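# Lift the crate with both hands and hold it

## Task

Grasp the crate using both hands, raise the whole crate at least three finger-widths above the table, and keep it motionless in the air, touching nothing but the hands. No motor of either hand may show moving in hand_stopped_by at the finish, and nothing may be knocked or placed off the table.

## Robot and tools

ROBOT. A humanoid upper body on a stand past the table's -x edge, facing about +x, with two arms: left_arm (on the +y side, carrying a left hand) and right_arm (on the -y side, carrying a right hand). Each hand has five fingers. The body may sit slightly turned or tilted relative to the table.

WORLD FRAME. Results report each hand point in one shared frame: z = 0 is the table top, +z is up, +x points across the table away from the robot, and the table's near edge is at x = 0.18 m. Positions are in metres, orientation as a quaternion (w, x, y, z). Shoulders sit about 0.28 m above the pelvis, 0.06 m toward +x, 0.10 m to either side; a hand point can reach at most 0.62 m from its shoulder. Reported positions can be somewhat off, more so at long reach.

HAND POINT AND ITS AXES. Each hand point rides with the palm, 0.05 m in front of it, where index pad and thumb tip meet in a pinch. Its +z runs along the straightened fingers (which extend 0.06 to 0.07 m past it), +y comes out of the palm, and +x runs across the palm: away from the thumb on the right hand, toward the thumb on the left. A wrist bracket on the little-finger side protrudes 0.03 m beyond the point along +y and 0.11 m across the palm; it can collide. With the thumb turned fully in front of the palm, a hand can wrap objects 0.035 to 0.08 m wide, which then rest against the palm on the wrist side of the point.

THE ROW OF NUMBERS. Every motion command is a single flat list of 28 numbers, each in [-1, 1], covering both arms even if one stays still. Order: left_arm dx, dy, dz, rx, ry, rz; left_gripper little, ring, middle, index, thumb_bend, thumb_turn, force_limit, speed; then the same 14 for right_arm and right_gripper. dx..rz are an offset, not a pose: a displacement from the hand point's measured pose at the start of the action (for a move, from the pose in the latest result that shows one), expressed in that hand point's own axes. 1.0 equals 0.6 m for dx, dy, dz or 180 degrees; rx, ry, rz form one rotation vector. Finger numbers are absolute targets: +1 straight/open, -1 fully curled. thumb_bend +1 straight, -1 fully bent; thumb_turn +1 beside the palm, -1 in front of it. A pinch is roughly index -0.22, thumb_bend -0.75, thumb_turn -0.57. force_limit maps -1..+1 linearly to about 0..10 N fingertip force (0..15 N for the two thumb motors) at which a closing motor stops; speed maps -1..+1 to near zero..full, where full crosses a finger's range in 0.6 s. There is no "no change" value: to keep a hand as it is, resend its last eight numbers, or, if none were sent yet, its hand_measured six followed by hand_force_limit and hand_speed.

TOOLS.
execute_actions(actions): a list of actions; each action is up to 15 rows, one per 1/30 s step, the last row held to fill 15 steps (0.5 s). All rows of an action are offsets from that action's start pose, not from each other. An empty list just returns state and images.
move(target, speed, blocking): target is one 28-number row as above. Both hand points travel in straight lines, finishing together, over 0.5 to 10 s; speed is the path top speed in m/s (0.002 to 0.5, default 0.25; turning up to twice that in rad/s). Paths ignore obstacles and the other arm, and hands may lag or overshoot. blocking=false returns after 0.5 s while the arm continues; then only wait or stop are accepted until a result shows the move has ended.
wait(seconds): 0 to 10 s, arms hold their last command; returns early if a running move ends.
stop(): brakes a running move.
zoom_image(camera, region): camera is cam_high, cam_left_wrist or cam_right_wrist; region [x0, y0, x1, y1] in pixels, at most 504 by 504.
show_instructions(): shows the scene's reference pages (a five-finger left hand picture).
finished_scene(scene): ends the current scene, given its number; irreversible.

CONTROL DETAILS. Each step the commanded pose is clipped to within 70 mm and 16 degrees of the measured pose, so far targets take several actions; afterward an arm continues only to its last clipped pose. Position beats orientation when both cannot be met. Joints move at most 2.4 rad/s. To hold an arm still, send the offset back to its desired pose in a reply's first call, zeros later.

RESULTS. State lines give each hand point's position and quaternion; "Hand target" is where the controller is driving. A "pose unreachable" line means a clearance check altered or blocked that arm. The move line reports the ending (done, off_target, moving, held, fault) and limits (paced = pose clipped; held = some steps blocked, after which the arm may surge fast), plus distance from target. Per hand, hand_measured, hand_stopped_by and hand_load_n each give six values in motor order. hand_stopped_by words: moving, target, force, stalled, fault (dead motor). A blocked motor keeps pushing and reads moving until its travel time passes, then stalled. A lost grip shows as loads dropping near 0. To squeeze harder, raise force_limit and send a target further closed than measured; to loosen, send a more open target. Close slowly (speed -0.9 or less) for a gentle grip.

CAMERAS. cam_high 504x504 pinhole, two fisheye wrist cameras 616x616; calibration may be slightly off.

AVOID. Knocking anything off the table; hard collisions or pressing between the arms (any part, including fingers and brackets); fast impacts or targets far past contact. Contact torque at a joint limit (22.2 N m for most, 4.45 N m for wrist pitch and yaw; held weight counts) freezes that arm for 10 s. Holding loads heats motors: a MOTOR HOT line appears at 90 °C and at 120 °C the arm drops. Before finishing, make sure no hand motor reads moving and the crate is steady and clear.

Each tool is called after "Emit:" by a JSON object that holds its "fn" and its "kwargs".

## Session

Emit:
{"fn": "execute_actions", "kwargs": {"actions": []}}

Scene clock: 0.00 s.
left_arm: end_effector_position=(+0.1478, +0.0845, +0.4031) hand_measured=(+1.000, +1.000, +1.000, +1.000, +1.000, +1.000) hand_load_n=(+0.0, +0.0, +0.0, +0.0, +0.0, +0.0) hand_stopped_by=(target, target, target, target, target, target) hand_force_limit=0.00 hand_speed=-0.80 end_effector_quat_wxyz=(-0.113, +0.001, -0.281, +0.953) | right_arm: end_effector_position=(+0.2459, -0.0789, +0.3784) hand_measured=(+1.000, +1.000, +1.000, +1.000, +1.000, +1.000) hand_load_n=(+0.0, +0.0, +0.0, +0.0, +0.0, +0.0) hand_stopped_by=(target, target, target, target, target, target) hand_force_limit=0.00 hand_speed=-0.80 end_effector_quat_wxyz=(+0.946, -0.143, +0.237, +0.169)
Joint positions: left_arm=[-0.214  0.37   0.301 -0.49  -0.337 -1.098 -0.465] | right_arm=[ 0.013 -0.438 -0.083 -0.418  0.477 -0.883  0.29 ]
Joint velocities: left_arm=[-0.002 -0.006  0.005 -0.011  0.015  0.     0.   ] | right_arm=[ 0.003  0.002 -0.003  0.008  0.     0.     0.   ]
Hand target (left_arm): +0.148, +0.085, +0.403; -0.113, +0.001, -0.281, +0.953
Hand target (right_arm): +0.246, -0.079, +0.378; +0.946, -0.143, +0.237, +0.169
camera_calibration (this result's frames):
cam_left_wrist: T_world_to_cam=[[-0.146056, 0.829767, 0.53866, -0.262964], [-0.872785, 0.148263, -0.465042, 0.310923], [-0.46574, -0.538056, 0.702554, -0.0375985], [0, 0, 0, 1]] pos_world=[0.215451, 0.15187, 0.312655]
cam_right_wrist: T_world_to_cam=[[-0.503637, 0.846735, -0.171433, 0.247537], [-0.853411, -0.51847, -0.0536516, 0.184525], [-0.134312, 0.119282, 0.983734, -0.200954], [0, 0, 0, 1]] pos_world=[0.255154, -0.0899571, 0.250022]

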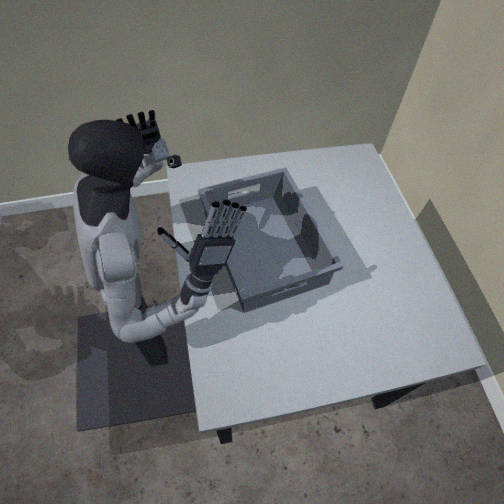

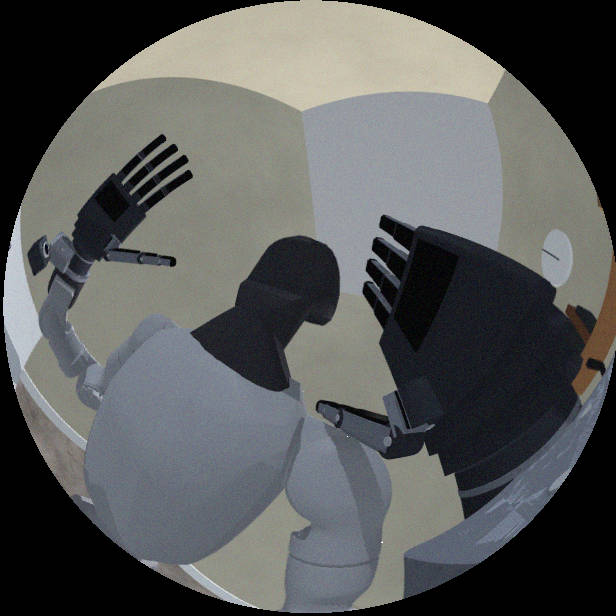

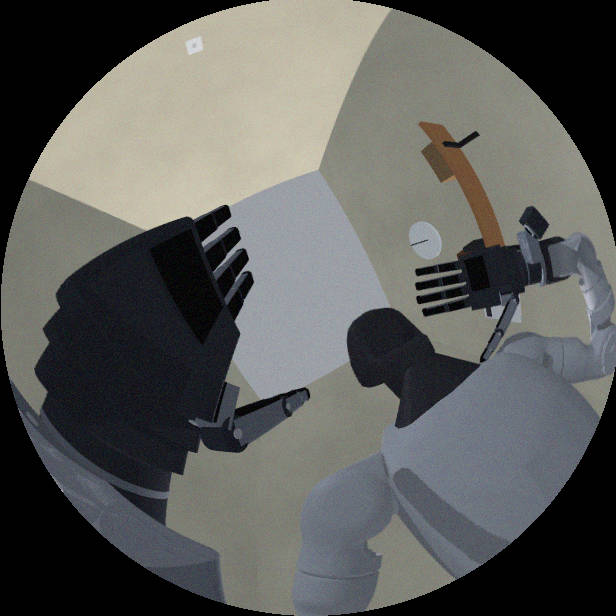

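Emit:
{"fn": "zoom_image", "kwargs": {"camera": "cam_high", "region": [180, 150, 360, 330]}}

Emit:
{"fn": "zoom_image", "kwargs": {"camera": "cam_high", "region": [190, 160, 300, 220]}}

Emit:
{"fn": "zoom_image", "kwargs": {"camera": "cam_high", "region": [230, 250, 350, 320]}}

Region (180, 150, 360, 330) of cam_high's 504x504 image, scaled by 2.800, with more detail than that image has.

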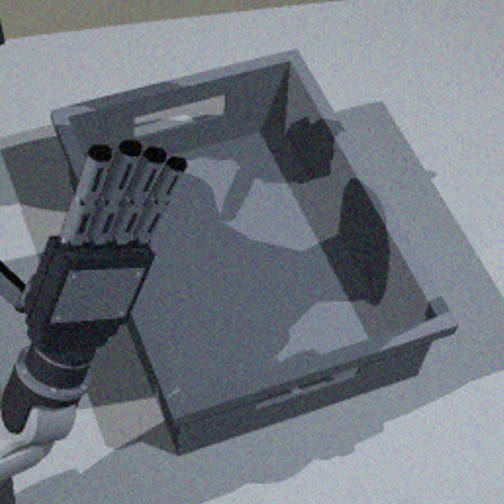

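Region (190, 160, 300, 220) of cam_high's 504x504 image, scaled by 4.582, with more detail than that image has; it fills the top 275 rows of this view, and the rest is white.

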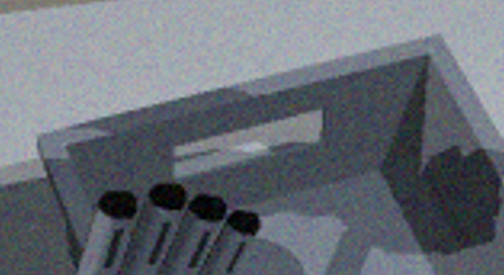

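Region (230, 250, 350, 320) of cam_high's 504x504 image, scaled by 4.200, with more detail than that image has; it fills the top 294 rows of this view, and the rest is white.

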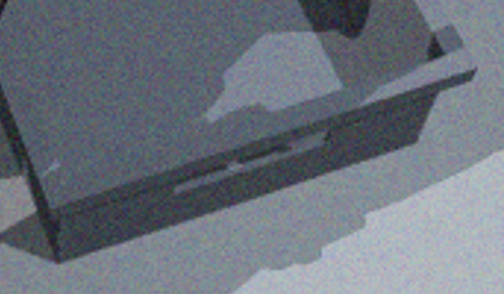

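Emit:
{"fn": "move", "kwargs": {"target": [-0.4192,0.0012,-0.422,0.0111,-0.5447,-0.2234,-0.95,-0.95,1,1,1,1,0,-0.3,0.3643,-0.2252,-0.1881,0.0067,0.4229,0.0546,-0.95,-0.95,1,1,1,1,0,-0.3], "speed": 0.5}}

Scene clock: 122.40 s.
left_arm: end_effector_position=(+0.3767, +0.2674, +0.2103) hand_measured=(-0.950, -0.950, +1.000, +1.000, +1.000, +1.000) hand_load_n=(+0.0, +0.0, +0.0, +0.0, +0.0, +0.0) hand_stopped_by=(target, target, target, target, target, target) hand_force_limit=0.00 hand_speed=-0.30 end_effector_quat_wxyz=(+0.025, +0.779, -0.082, +0.621) | right_arm: end_effector_position=(+0.4283, -0.1863, +0.1942) hand_measured=(-0.950, -0.950, +1.000, +1.000, +1.000, +1.000) hand_load_n=(+0.0, +0.0, +0.0, +0.0, +0.0, +0.0) hand_stopped_by=(target, target, target, target, target, target) hand_force_limit=0.00 hand_speed=-0.30 end_effector_quat_wxyz=(+0.573, -0.180, +0.789, +0.125)
Joint positions: left_arm=[-0.137  1.031  0.103  0.07  -0.917  0.14  -0.391] | right_arm=[ 0.041 -1.273 -0.106  0.092  1.132  0.083  0.404]
Joint velocities: left_arm=[-0.009  0.005  0.002 -0.002 -0.003  0.    -0.001] | right_arm=[-0.021  0.006 -0.002  0.008  0.     0.     0.   ]
Hand target (left_arm): +0.377, +0.267, +0.210; +0.027, +0.780, -0.081, +0.620
Hand target (right_arm): +0.428, -0.186, +0.194; +0.572, -0.179, +0.790, +0.127
Off the commanded pose (left_arm): 0.008 m, 2 deg.
Off the commanded pose (right_arm): 0.009 m, 2 deg.
move: off_target (left_arm, right_arm)
camera_calibration (this result's frames):
cam_left_wrist: T_world_to_cam=[[0.143224, 0.989679, -0.00477519, -0.314908], [-0.316856, 0.0504247, 0.947132, -0.0862903], [0.937598, -0.134139, 0.320808, -0.253501], [0, 0, 0, 1]] pos_world=[0.255443, 0.282004, 0.16155]
cam_right_wrist: T_world_to_cam=[[-0.432726, 0.893336, 0.121238, 0.320179], [-0.209178, -0.230302, 0.950371, -0.142633], [0.876923, 0.38589, 0.286524, -0.230453], [0, 0, 0, 1]] pos_world=[0.310803, -0.229947, 0.162767]

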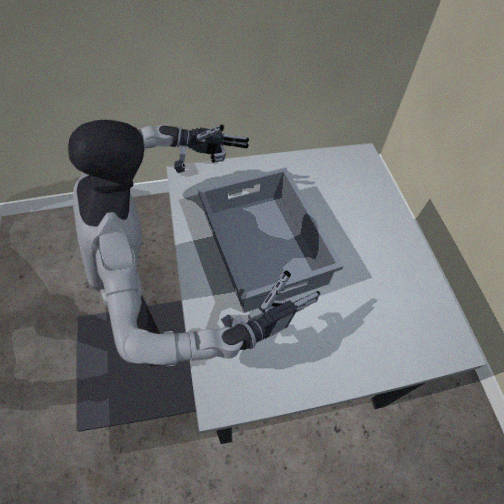

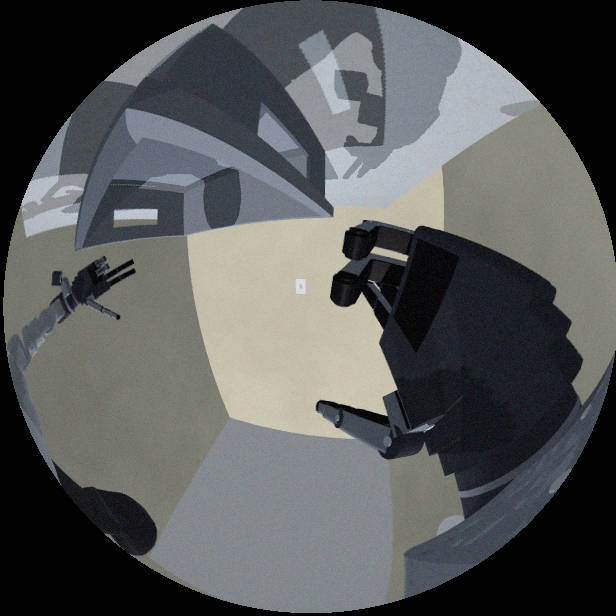

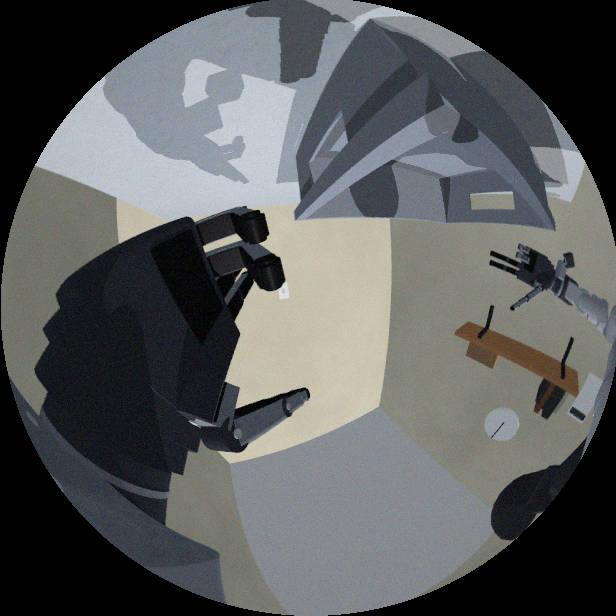

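Emit:
{"fn": "zoom_image", "kwargs": {"camera": "cam_left_wrist", "region": [60, 10, 350, 260]}}

Emit:
{"fn": "zoom_image", "kwargs": {"camera": "cam_right_wrist", "region": [280, 5, 570, 245]}}

Region (60, 10, 350, 260) of cam_left_wrist's 616x616 image, scaled by 1.738, with more detail than that image has; it fills the top 434 rows of this view, and the rest is white.

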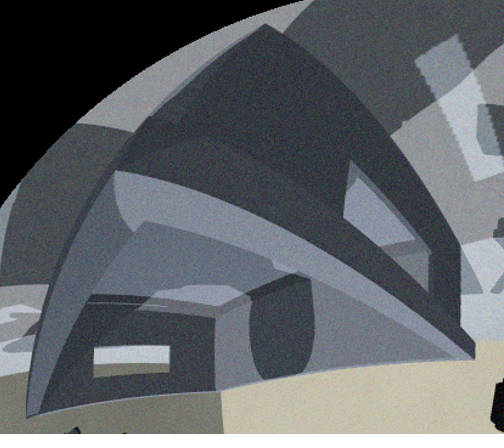

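Region (280, 5, 570, 245) of cam_right_wrist's 616x616 image, scaled by 1.738, with more detail than that image has; it fills the top 417 rows of this view, and the rest is white.

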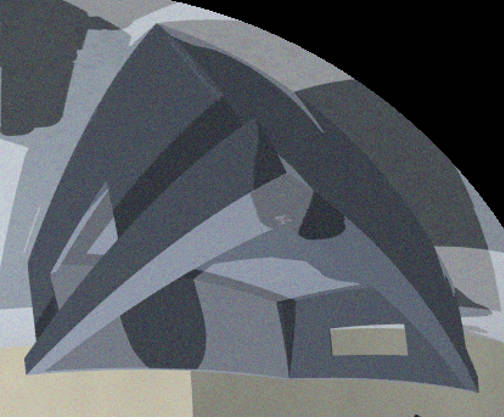

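Emit:
{"fn": "move", "kwargs": {"target": [-0.2056,0.0121,0.0873,0.0198,-0.0833,-0.0289,-0.95,-0.95,-0.15,0.5,1,1,0,-0.15,0.1566,0.0116,0.1061,-0.0031,0.0726,0.0017,-0.95,-0.95,-0.15,0.5,1,1,0,-0.15], "speed": 0.22}}

Scene clock: 243.53 s.
left_arm: end_effector_position=(+0.3980, +0.2565, +0.0755) hand_measured=(-0.950, -0.950, -0.150, +0.500, +1.000, +1.000) hand_load_n=(+0.0, +0.0, +0.0, +0.0, +0.0, +0.0) hand_stopped_by=(target, target, target, target, target, target) hand_force_limit=0.00 hand_speed=-0.15 end_effector_quat_wxyz=(+0.027, +0.859, -0.032, +0.510) | right_arm: end_effector_position=(+0.4595, -0.1773, +0.0902) hand_measured=(-0.950, -0.950, -0.150, +0.500, +1.000, +1.000) hand_load_n=(+0.0, +0.0, +0.0, +0.0, +0.0, +0.0) hand_stopped_by=(target, target, target, target, target, target) hand_force_limit=0.00 hand_speed=-0.15 end_effector_quat_wxyz=(+0.485, -0.185, +0.848, +0.104)
Joint positions: left_arm=[-0.375  0.781 -0.188  0.461 -0.722  0.151 -0.338] | right_arm=[-0.415 -1.047  0.273  0.53   0.863  0.145  0.469]
Joint velocities: left_arm=[-0.011 -0.003  0.006  0.006 -0.002  0.     0.   ] | right_arm=[-0.003 -0.005  0.002  0.006 -0.012  0.     0.   ]
Hand target (left_arm): +0.398, +0.257, +0.075; +0.025, +0.860, -0.034, +0.509
Hand target (right_arm): +0.459, -0.177, +0.090; +0.485, -0.188, +0.848, +0.103
Off the commanded pose (left_arm): 0.009 m, 1 deg.
Off the commanded pose (right_arm): 0.012 m, 1 deg.
move: off_target (left_arm, right_arm)
camera_calibration (this result's frames):
cam_left_wrist: T_world_to_cam=[[0.0476172, 0.996045, -0.075017, -0.266042], [-0.0526439, 0.0775003, 0.995601, -0.0670929], [0.997477, -0.0434586, 0.056126, -0.258851], [0, 0, 0, 1]] pos_world=[0.267334, 0.25894, 0.0613684]
cam_right_wrist: T_world_to_cam=[[-0.394977, 0.910086, 0.125444, 0.323567], [-0.0195504, -0.144842, 0.989262, -0.110702], [0.918483, 0.388283, 0.0750019, -0.231035], [0, 0, 0, 1]] pos_world=[0.337839, -0.220802, 0.0862521]

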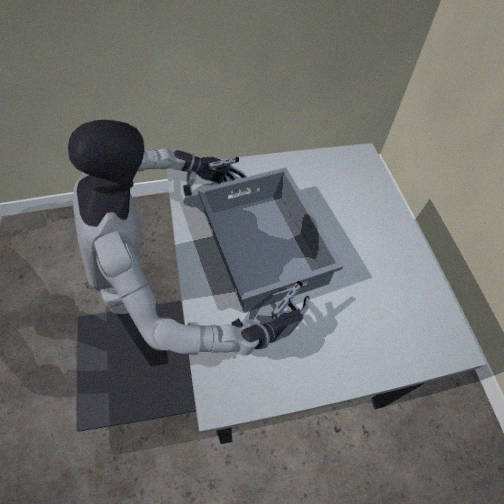

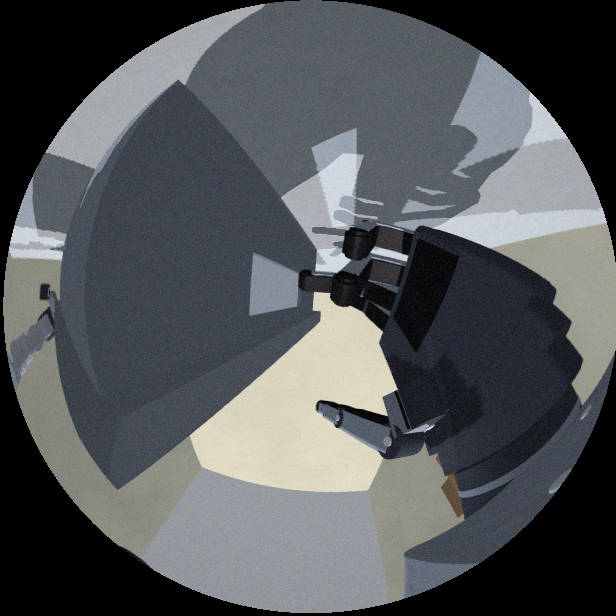

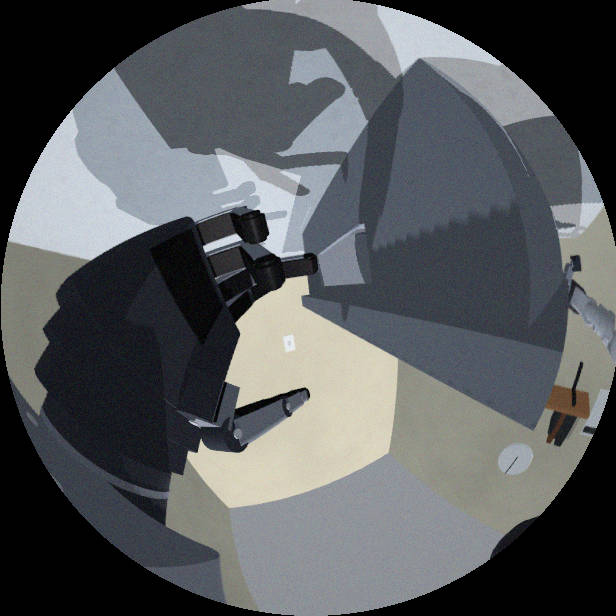

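Emit:
{"fn": "zoom_image", "kwargs": {"camera": "cam_left_wrist", "region": [230, 210, 410, 350]}}

Emit:
{"fn": "zoom_image", "kwargs": {"camera": "cam_right_wrist", "region": [220, 190, 400, 330]}}

Emit:
{"fn": "zoom_image", "kwargs": {"camera": "cam_high", "region": [160, 140, 360, 360]}}

Region (230, 210, 410, 350) of cam_left_wrist's 616x616 image, scaled by 2.800, with more detail than that image has.

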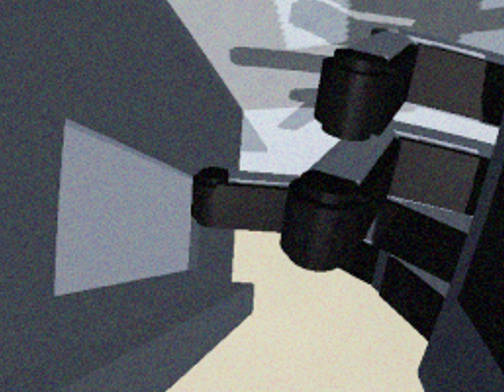

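Region (220, 190, 400, 330) of cam_right_wrist's 616x616 image, scaled by 2.800, with more detail than that image has.

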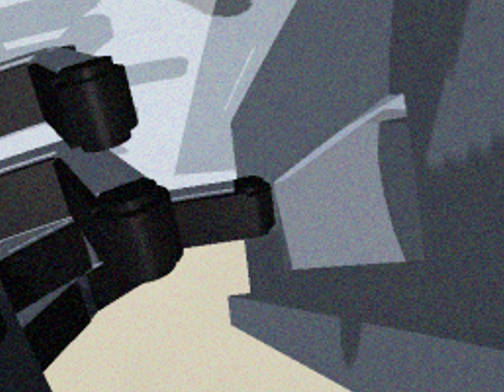

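Region (160, 140, 360, 360) of cam_high's 504x504 image, scaled by 2.291, with more detail than that image has; it fills the left 458 columns of this view, and the rest is white.

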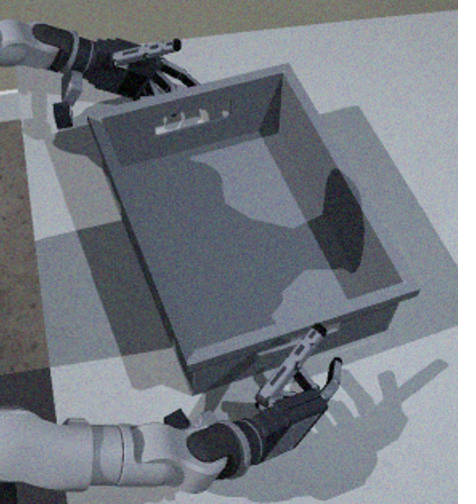

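Emit:
{"fn": "move", "kwargs": {"target": [0.0187,0.0904,0.009,-0.026,0.0002,0.0191,-1,-1,-0.15,0.5,1,1,0,-0.15,-0.0131,0.0929,0.0151,-0.0315,-0.0001,-0.0186,-1,-1,-0.15,0.5,1,1,0,-0.15], "speed": 0.075}}

Scene clock: 364.57 s.
left_arm: end_effector_position=(+0.4052, +0.2049, +0.0848) hand_measured=(-1.000, -1.000, -0.150, +0.500, +1.000, +1.000) hand_load_n=(+0.0, +0.0, +0.0, +0.0, +0.0, +0.0) hand_stopped_by=(target, target, target, target, target, target) hand_force_limit=0.00 hand_speed=-0.15 end_effector_quat_wxyz=(+0.044, +0.855, -0.075, +0.511) | right_arm: end_effector_position=(+0.4465, -0.1231, +0.0895) hand_measured=(-1.000, -1.000, -0.150, +0.500, +1.000, +1.000) hand_load_n=(+0.0, +0.0, +0.0, +0.0, +0.0, +0.0) hand_stopped_by=(target, target, target, target, target, target) hand_force_limit=0.00 hand_speed=-0.15 end_effector_quat_wxyz=(+0.475, -0.232, +0.838, +0.133)
Joint positions: left_arm=[-0.39   0.768 -0.259  0.27  -0.718  0.245 -0.236] | right_arm=[-0.424 -1.03   0.339  0.343  0.857  0.214  0.385]
Joint velocities: left_arm=[-0.002  0.003  0.    -0.015 -0.015  0.     0.003] | right_arm=[-0.002 -0.012 -0.008  0.005  0.002  0.     0.   ]
Hand target (left_arm): +0.405, +0.203, +0.085; +0.044, +0.855, -0.078, +0.511
Hand target (right_arm): +0.447, -0.122, +0.090; +0.475, -0.234, +0.838, +0.133
Off the commanded pose (left_arm): 0.004 m, 1 deg.
Off the commanded pose (right_arm): 0.003 m, 1 deg.
move: off_target (left_arm)
camera_calibration (this result's frames):
cam_left_wrist: T_world_to_cam=[[0.139868, 0.988278, -0.0611933, -0.251294], [-0.0533253, 0.0692293, 0.996175, -0.0701033], [0.988733, -0.136069, 0.0623832, -0.246756], [0, 0, 0, 1]] pos_world=[0.275385, 0.219626, 0.069851]
cam_right_wrist: T_world_to_cam=[[-0.493214, 0.859984, 0.131021, 0.306363], [0.00584848, -0.147333, 0.98907, -0.114052], [0.869888, 0.48859, 0.0676371, -0.205407], [0, 0, 0, 1]] pos_world=[0.33045, -0.179911, 0.0865585]

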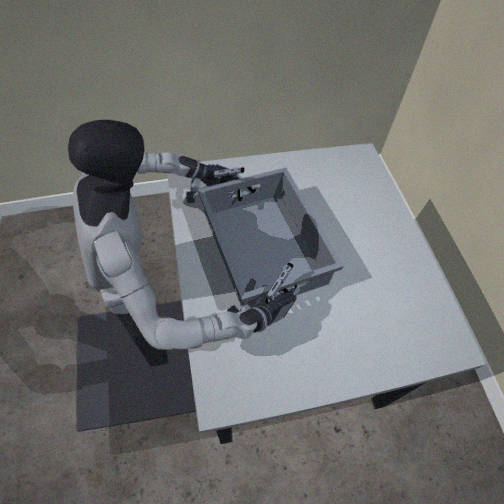

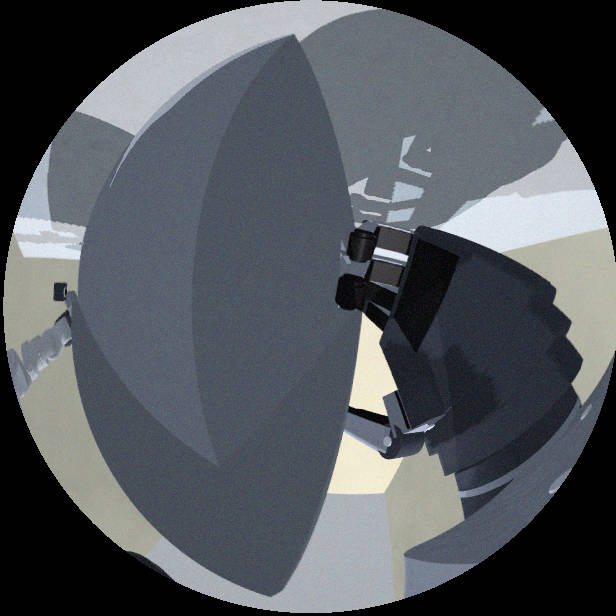

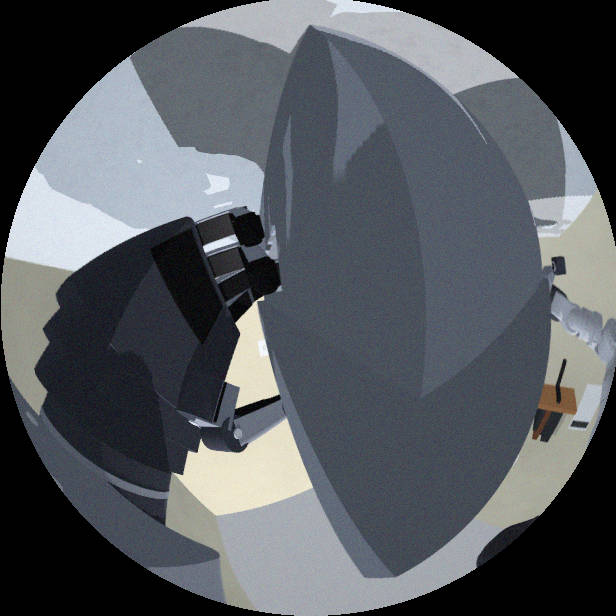

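Emit:
{"fn": "zoom_image", "kwargs": {"camera": "cam_high", "region": [175, 150, 295, 220]}}

Emit:
{"fn": "zoom_image", "kwargs": {"camera": "cam_high", "region": [215, 250, 350, 345]}}

Emit:
{"fn": "zoom_image", "kwargs": {"camera": "cam_left_wrist", "region": [310, 210, 430, 340]}}

Emit:
{"fn": "zoom_image", "kwargs": {"camera": "cam_right_wrist", "region": [200, 195, 320, 325]}}

Region (175, 150, 295, 220) of cam_high's 504x504 image, scaled by 4.200, with more detail than that image has; it fills the top 294 rows of this view, and the rest is white.

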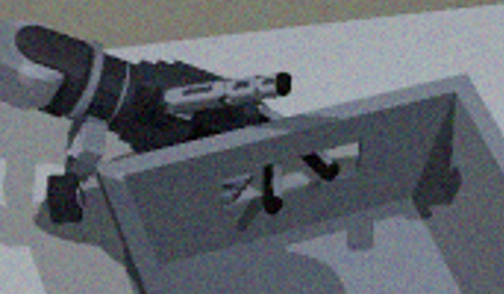

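Region (215, 250, 350, 345) of cam_high's 504x504 image, scaled by 3.733, with more detail than that image has; it fills the top 355 rows of this view, and the rest is white.

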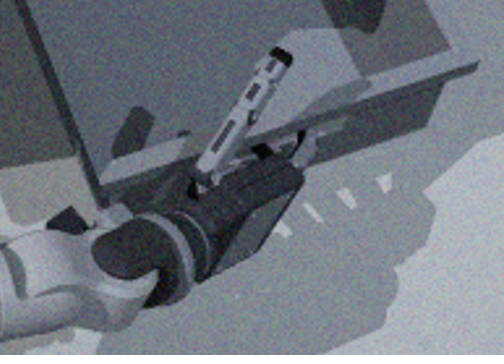

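Region (310, 210, 430, 340) of cam_left_wrist's 616x616 image, scaled by 3.877, with more detail than that image has; it fills the left 465 columns of this view, and the rest is white.

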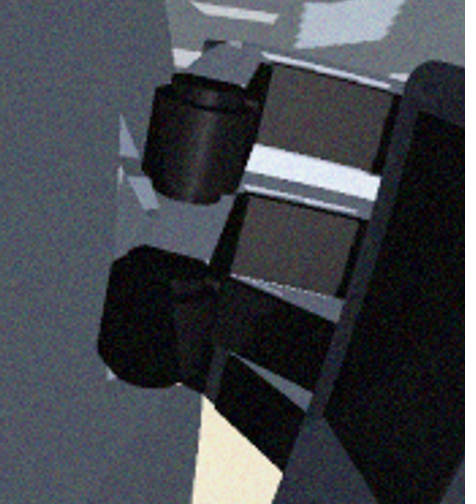

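Region (200, 195, 320, 325) of cam_right_wrist's 616x616 image, scaled by 3.877, with more detail than that image has; it fills the left 465 columns of this view, and the rest is white.

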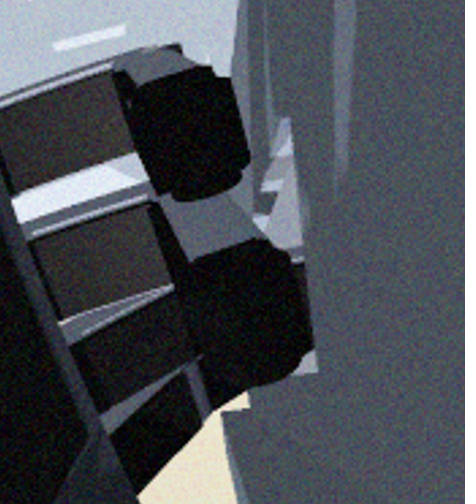

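Emit:
{"fn": "zoom_image", "kwargs": {"camera": "cam_high", "region": [260, 270, 320, 310]}}

Region (260, 270, 320, 310) of cam_high's 504x504 image, scaled by 8.400, with more detail than that image has.

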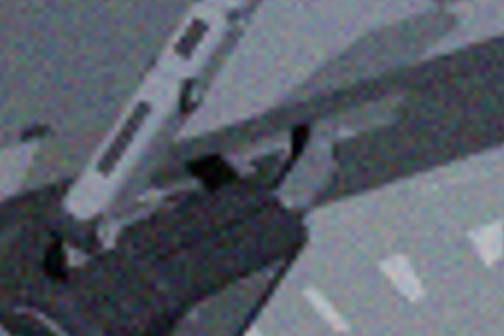

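Emit:
{"fn": "move", "kwargs": {"target": [0.1339,0.0053,-0.0747,-0.001,0,0.0016,-1,-1,-0.5,0.43,1,1,-0.3,-0.1,-0.1433,0.0061,-0.0816,-0.0006,0,-0.001,-1,-1,-0.5,0.41,1,1,-0.3,-0.1], "speed": 0.09}}

Scene clock: 411.67 s.
left_arm: end_effector_position=(+0.4077, +0.2104, +0.1823) hand_measured=(-1.000, -1.000, -0.500, +0.430, +1.000, +1.000) hand_load_n=(+0.0, -0.5, +0.0, +1.0, +0.0, +0.0) hand_stopped_by=(target, target, target, target, target, target) hand_force_limit=-0.30 hand_speed=-0.10 end_effector_quat_wxyz=(+0.044, +0.851, -0.063, +0.520) | right_arm: end_effector_position=(+0.4437, -0.1182, +0.1852) hand_measured=(-1.000, -1.000, -0.500, +0.410, +1.000, +1.000) hand_load_n=(+0.0, -0.5, +0.5, +1.0, +0.0, +0.0) hand_stopped_by=(target, target, target, target, target, target) hand_force_limit=-0.30 hand_speed=-0.10 end_effector_quat_wxyz=(+0.471, -0.230, +0.841, +0.133)
Joint positions: left_arm=[-0.392  1.021 -0.063 -0.114 -1.039  0.611 -0.076] | right_arm=[-0.414 -1.334  0.148 -0.026  1.178  0.566  0.251]
Joint velocities: left_arm=[ 0.    -0.006 -0.012  0.     0.008  0.     0.   ] | right_arm=[ 0.008 -0.009  0.009  0.008  0.011  0.     0.   ]
Hand target (left_arm): +0.407, +0.207, +0.182; +0.043, +0.851, -0.071, +0.518
Hand target (right_arm): +0.441, -0.116, +0.183; +0.467, -0.237, +0.841, +0.133
Off the commanded pose (left_arm): 0.011 m, 2 deg.
Off the commanded pose (right_arm): 0.004 m, 1 deg.
move: off_target (left_arm, right_arm)
camera_calibration (this result's frames):
cam_left_wrist: T_world_to_cam=[[0.120158, 0.99013, -0.0721395, -0.241451], [-0.0731635, 0.0813003, 0.994001, -0.161513], [0.990055, -0.114159, 0.0822102, -0.263372], [0, 0, 0, 1]] pos_world=[0.277948, 0.222133, 0.164778]
cam_right_wrist: T_world_to_cam=[[-0.489896, 0.861083, 0.136157, 0.285958], [0.015769, -0.147405, 0.988951, -0.212358], [0.871638, 0.48663, 0.0586347, -0.211187], [0, 0, 0, 1]] pos_world=[0.327517, -0.174766, 0.183459]

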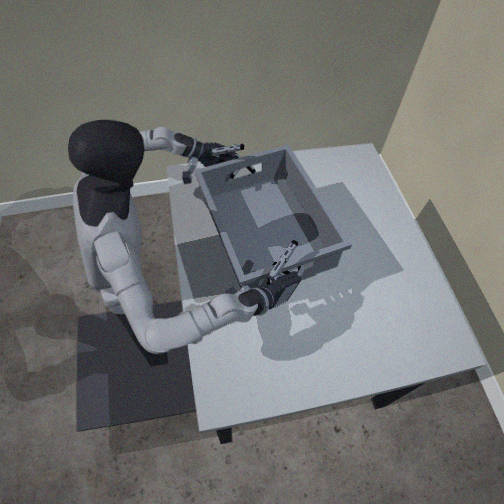

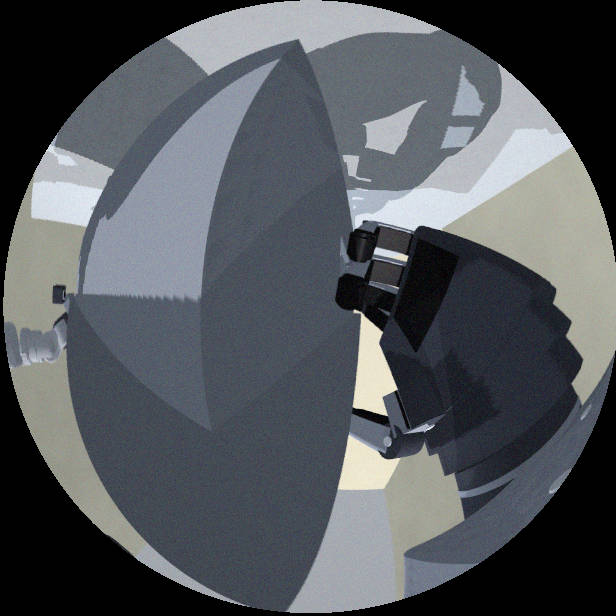

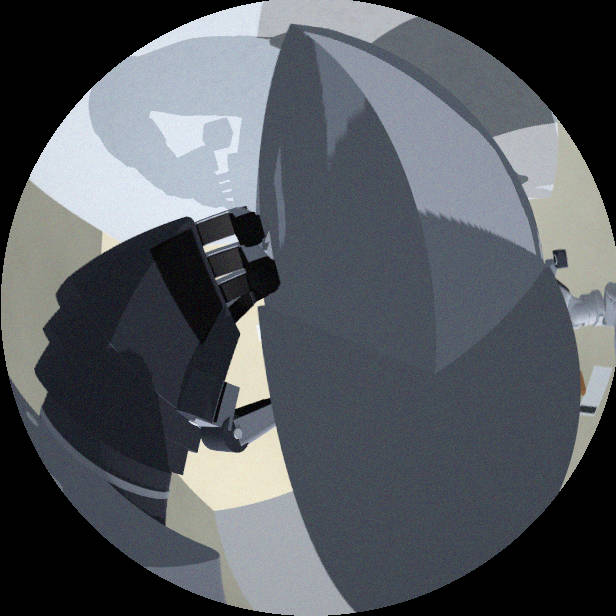

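Emit:
{"fn": "execute_actions", "kwargs": {"actions": []}}

Emit:
{"fn": "zoom_image", "kwargs": {"camera": "cam_high", "region": [175, 130, 365, 320]}}

Scene clock: 414.27 s.
left_arm: end_effector_position=(+0.4077, +0.2104, +0.1823) hand_measured=(-1.000, -1.000, -0.500, +0.430, +1.000, +1.000) hand_load_n=(+0.0, -0.5, +0.0, +1.0, +0.0, +0.0) hand_stopped_by=(target, target, target, target, target, target) hand_force_limit=-0.30 hand_speed=-0.10 end_effector_quat_wxyz=(+0.044, +0.851, -0.063, +0.520) | right_arm: end_effector_position=(+0.4437, -0.1182, +0.1852) hand_measured=(-1.000, -1.000, -0.500, +0.410, +1.000, +1.000) hand_load_n=(+0.0, -0.5, +0.5, +1.0, +0.0, +0.0) hand_stopped_by=(target, target, target, target, target, target) hand_force_limit=-0.30 hand_speed=-0.10 end_effector_quat_wxyz=(+0.471, -0.230, +0.841, +0.133)
Joint positions: left_arm=[-0.392  1.021 -0.063 -0.114 -1.039  0.611 -0.076] | right_arm=[-0.414 -1.334  0.148 -0.026  1.178  0.566  0.251]
Joint velocities: left_arm=[ 0.008  0.015 -0.014  0.002 -0.002  0.     0.   ] | right_arm=[ 0.002  0.005 -0.012  0.012  0.     0.     0.   ]
Hand target (left_arm): +0.407, +0.207, +0.182; +0.043, +0.851, -0.071, +0.518
Hand target (right_arm): +0.441, -0.116, +0.183; +0.467, -0.237, +0.841, +0.133
Off the commanded pose (left_arm): 0.011 m, 2 deg.
Off the commanded pose (right_arm): 0.004 m, 1 deg.
camera_calibration (this result's frames):
cam_left_wrist: T_world_to_cam=[[0.120149, 0.990131, -0.0721428, -0.241449], [-0.0730747, 0.0812927, 0.994008, -0.16153], [0.990063, -0.114158, 0.0821208, -0.26335], [0, 0, 0, 1]] pos_world=[0.277939, 0.222134, 0.16477]
cam_right_wrist: T_world_to_cam=[[-0.489894, 0.861076, 0.136205, 0.285942], [0.0157875, -0.147449, 0.988944, -0.212373], [0.871639, 0.486628, 0.0586399, -0.211189], [0, 0, 0, 1]] pos_world=[0.327515, -0.174762, 0.183462]

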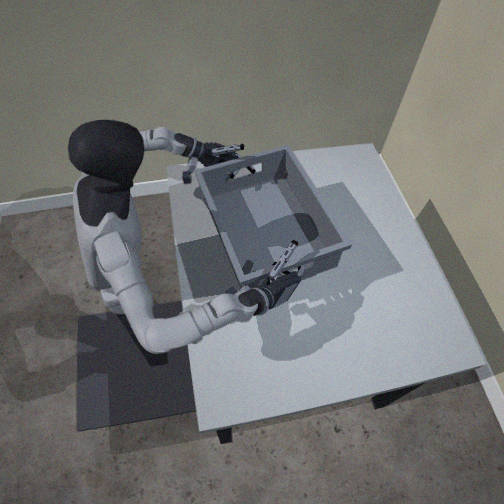

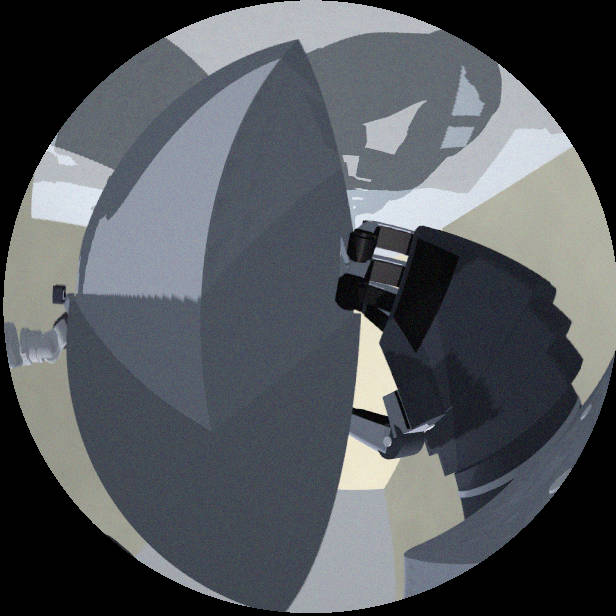

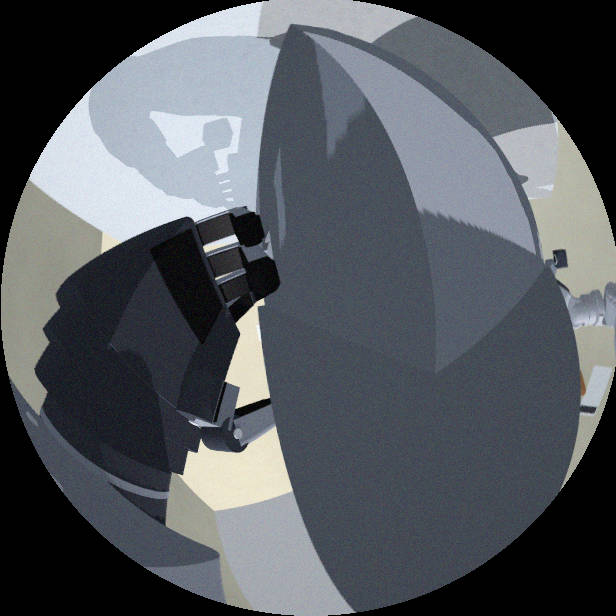

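Region (175, 130, 365, 320) of cam_high's 504x504 image, scaled by 2.653, with more detail than that image has.

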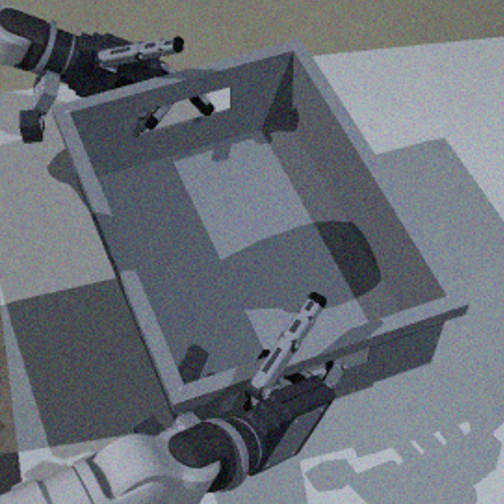

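Emit:
{"fn": "finished_scene", "kwargs": {"scene": 2}}

The scene is finished: the task was done.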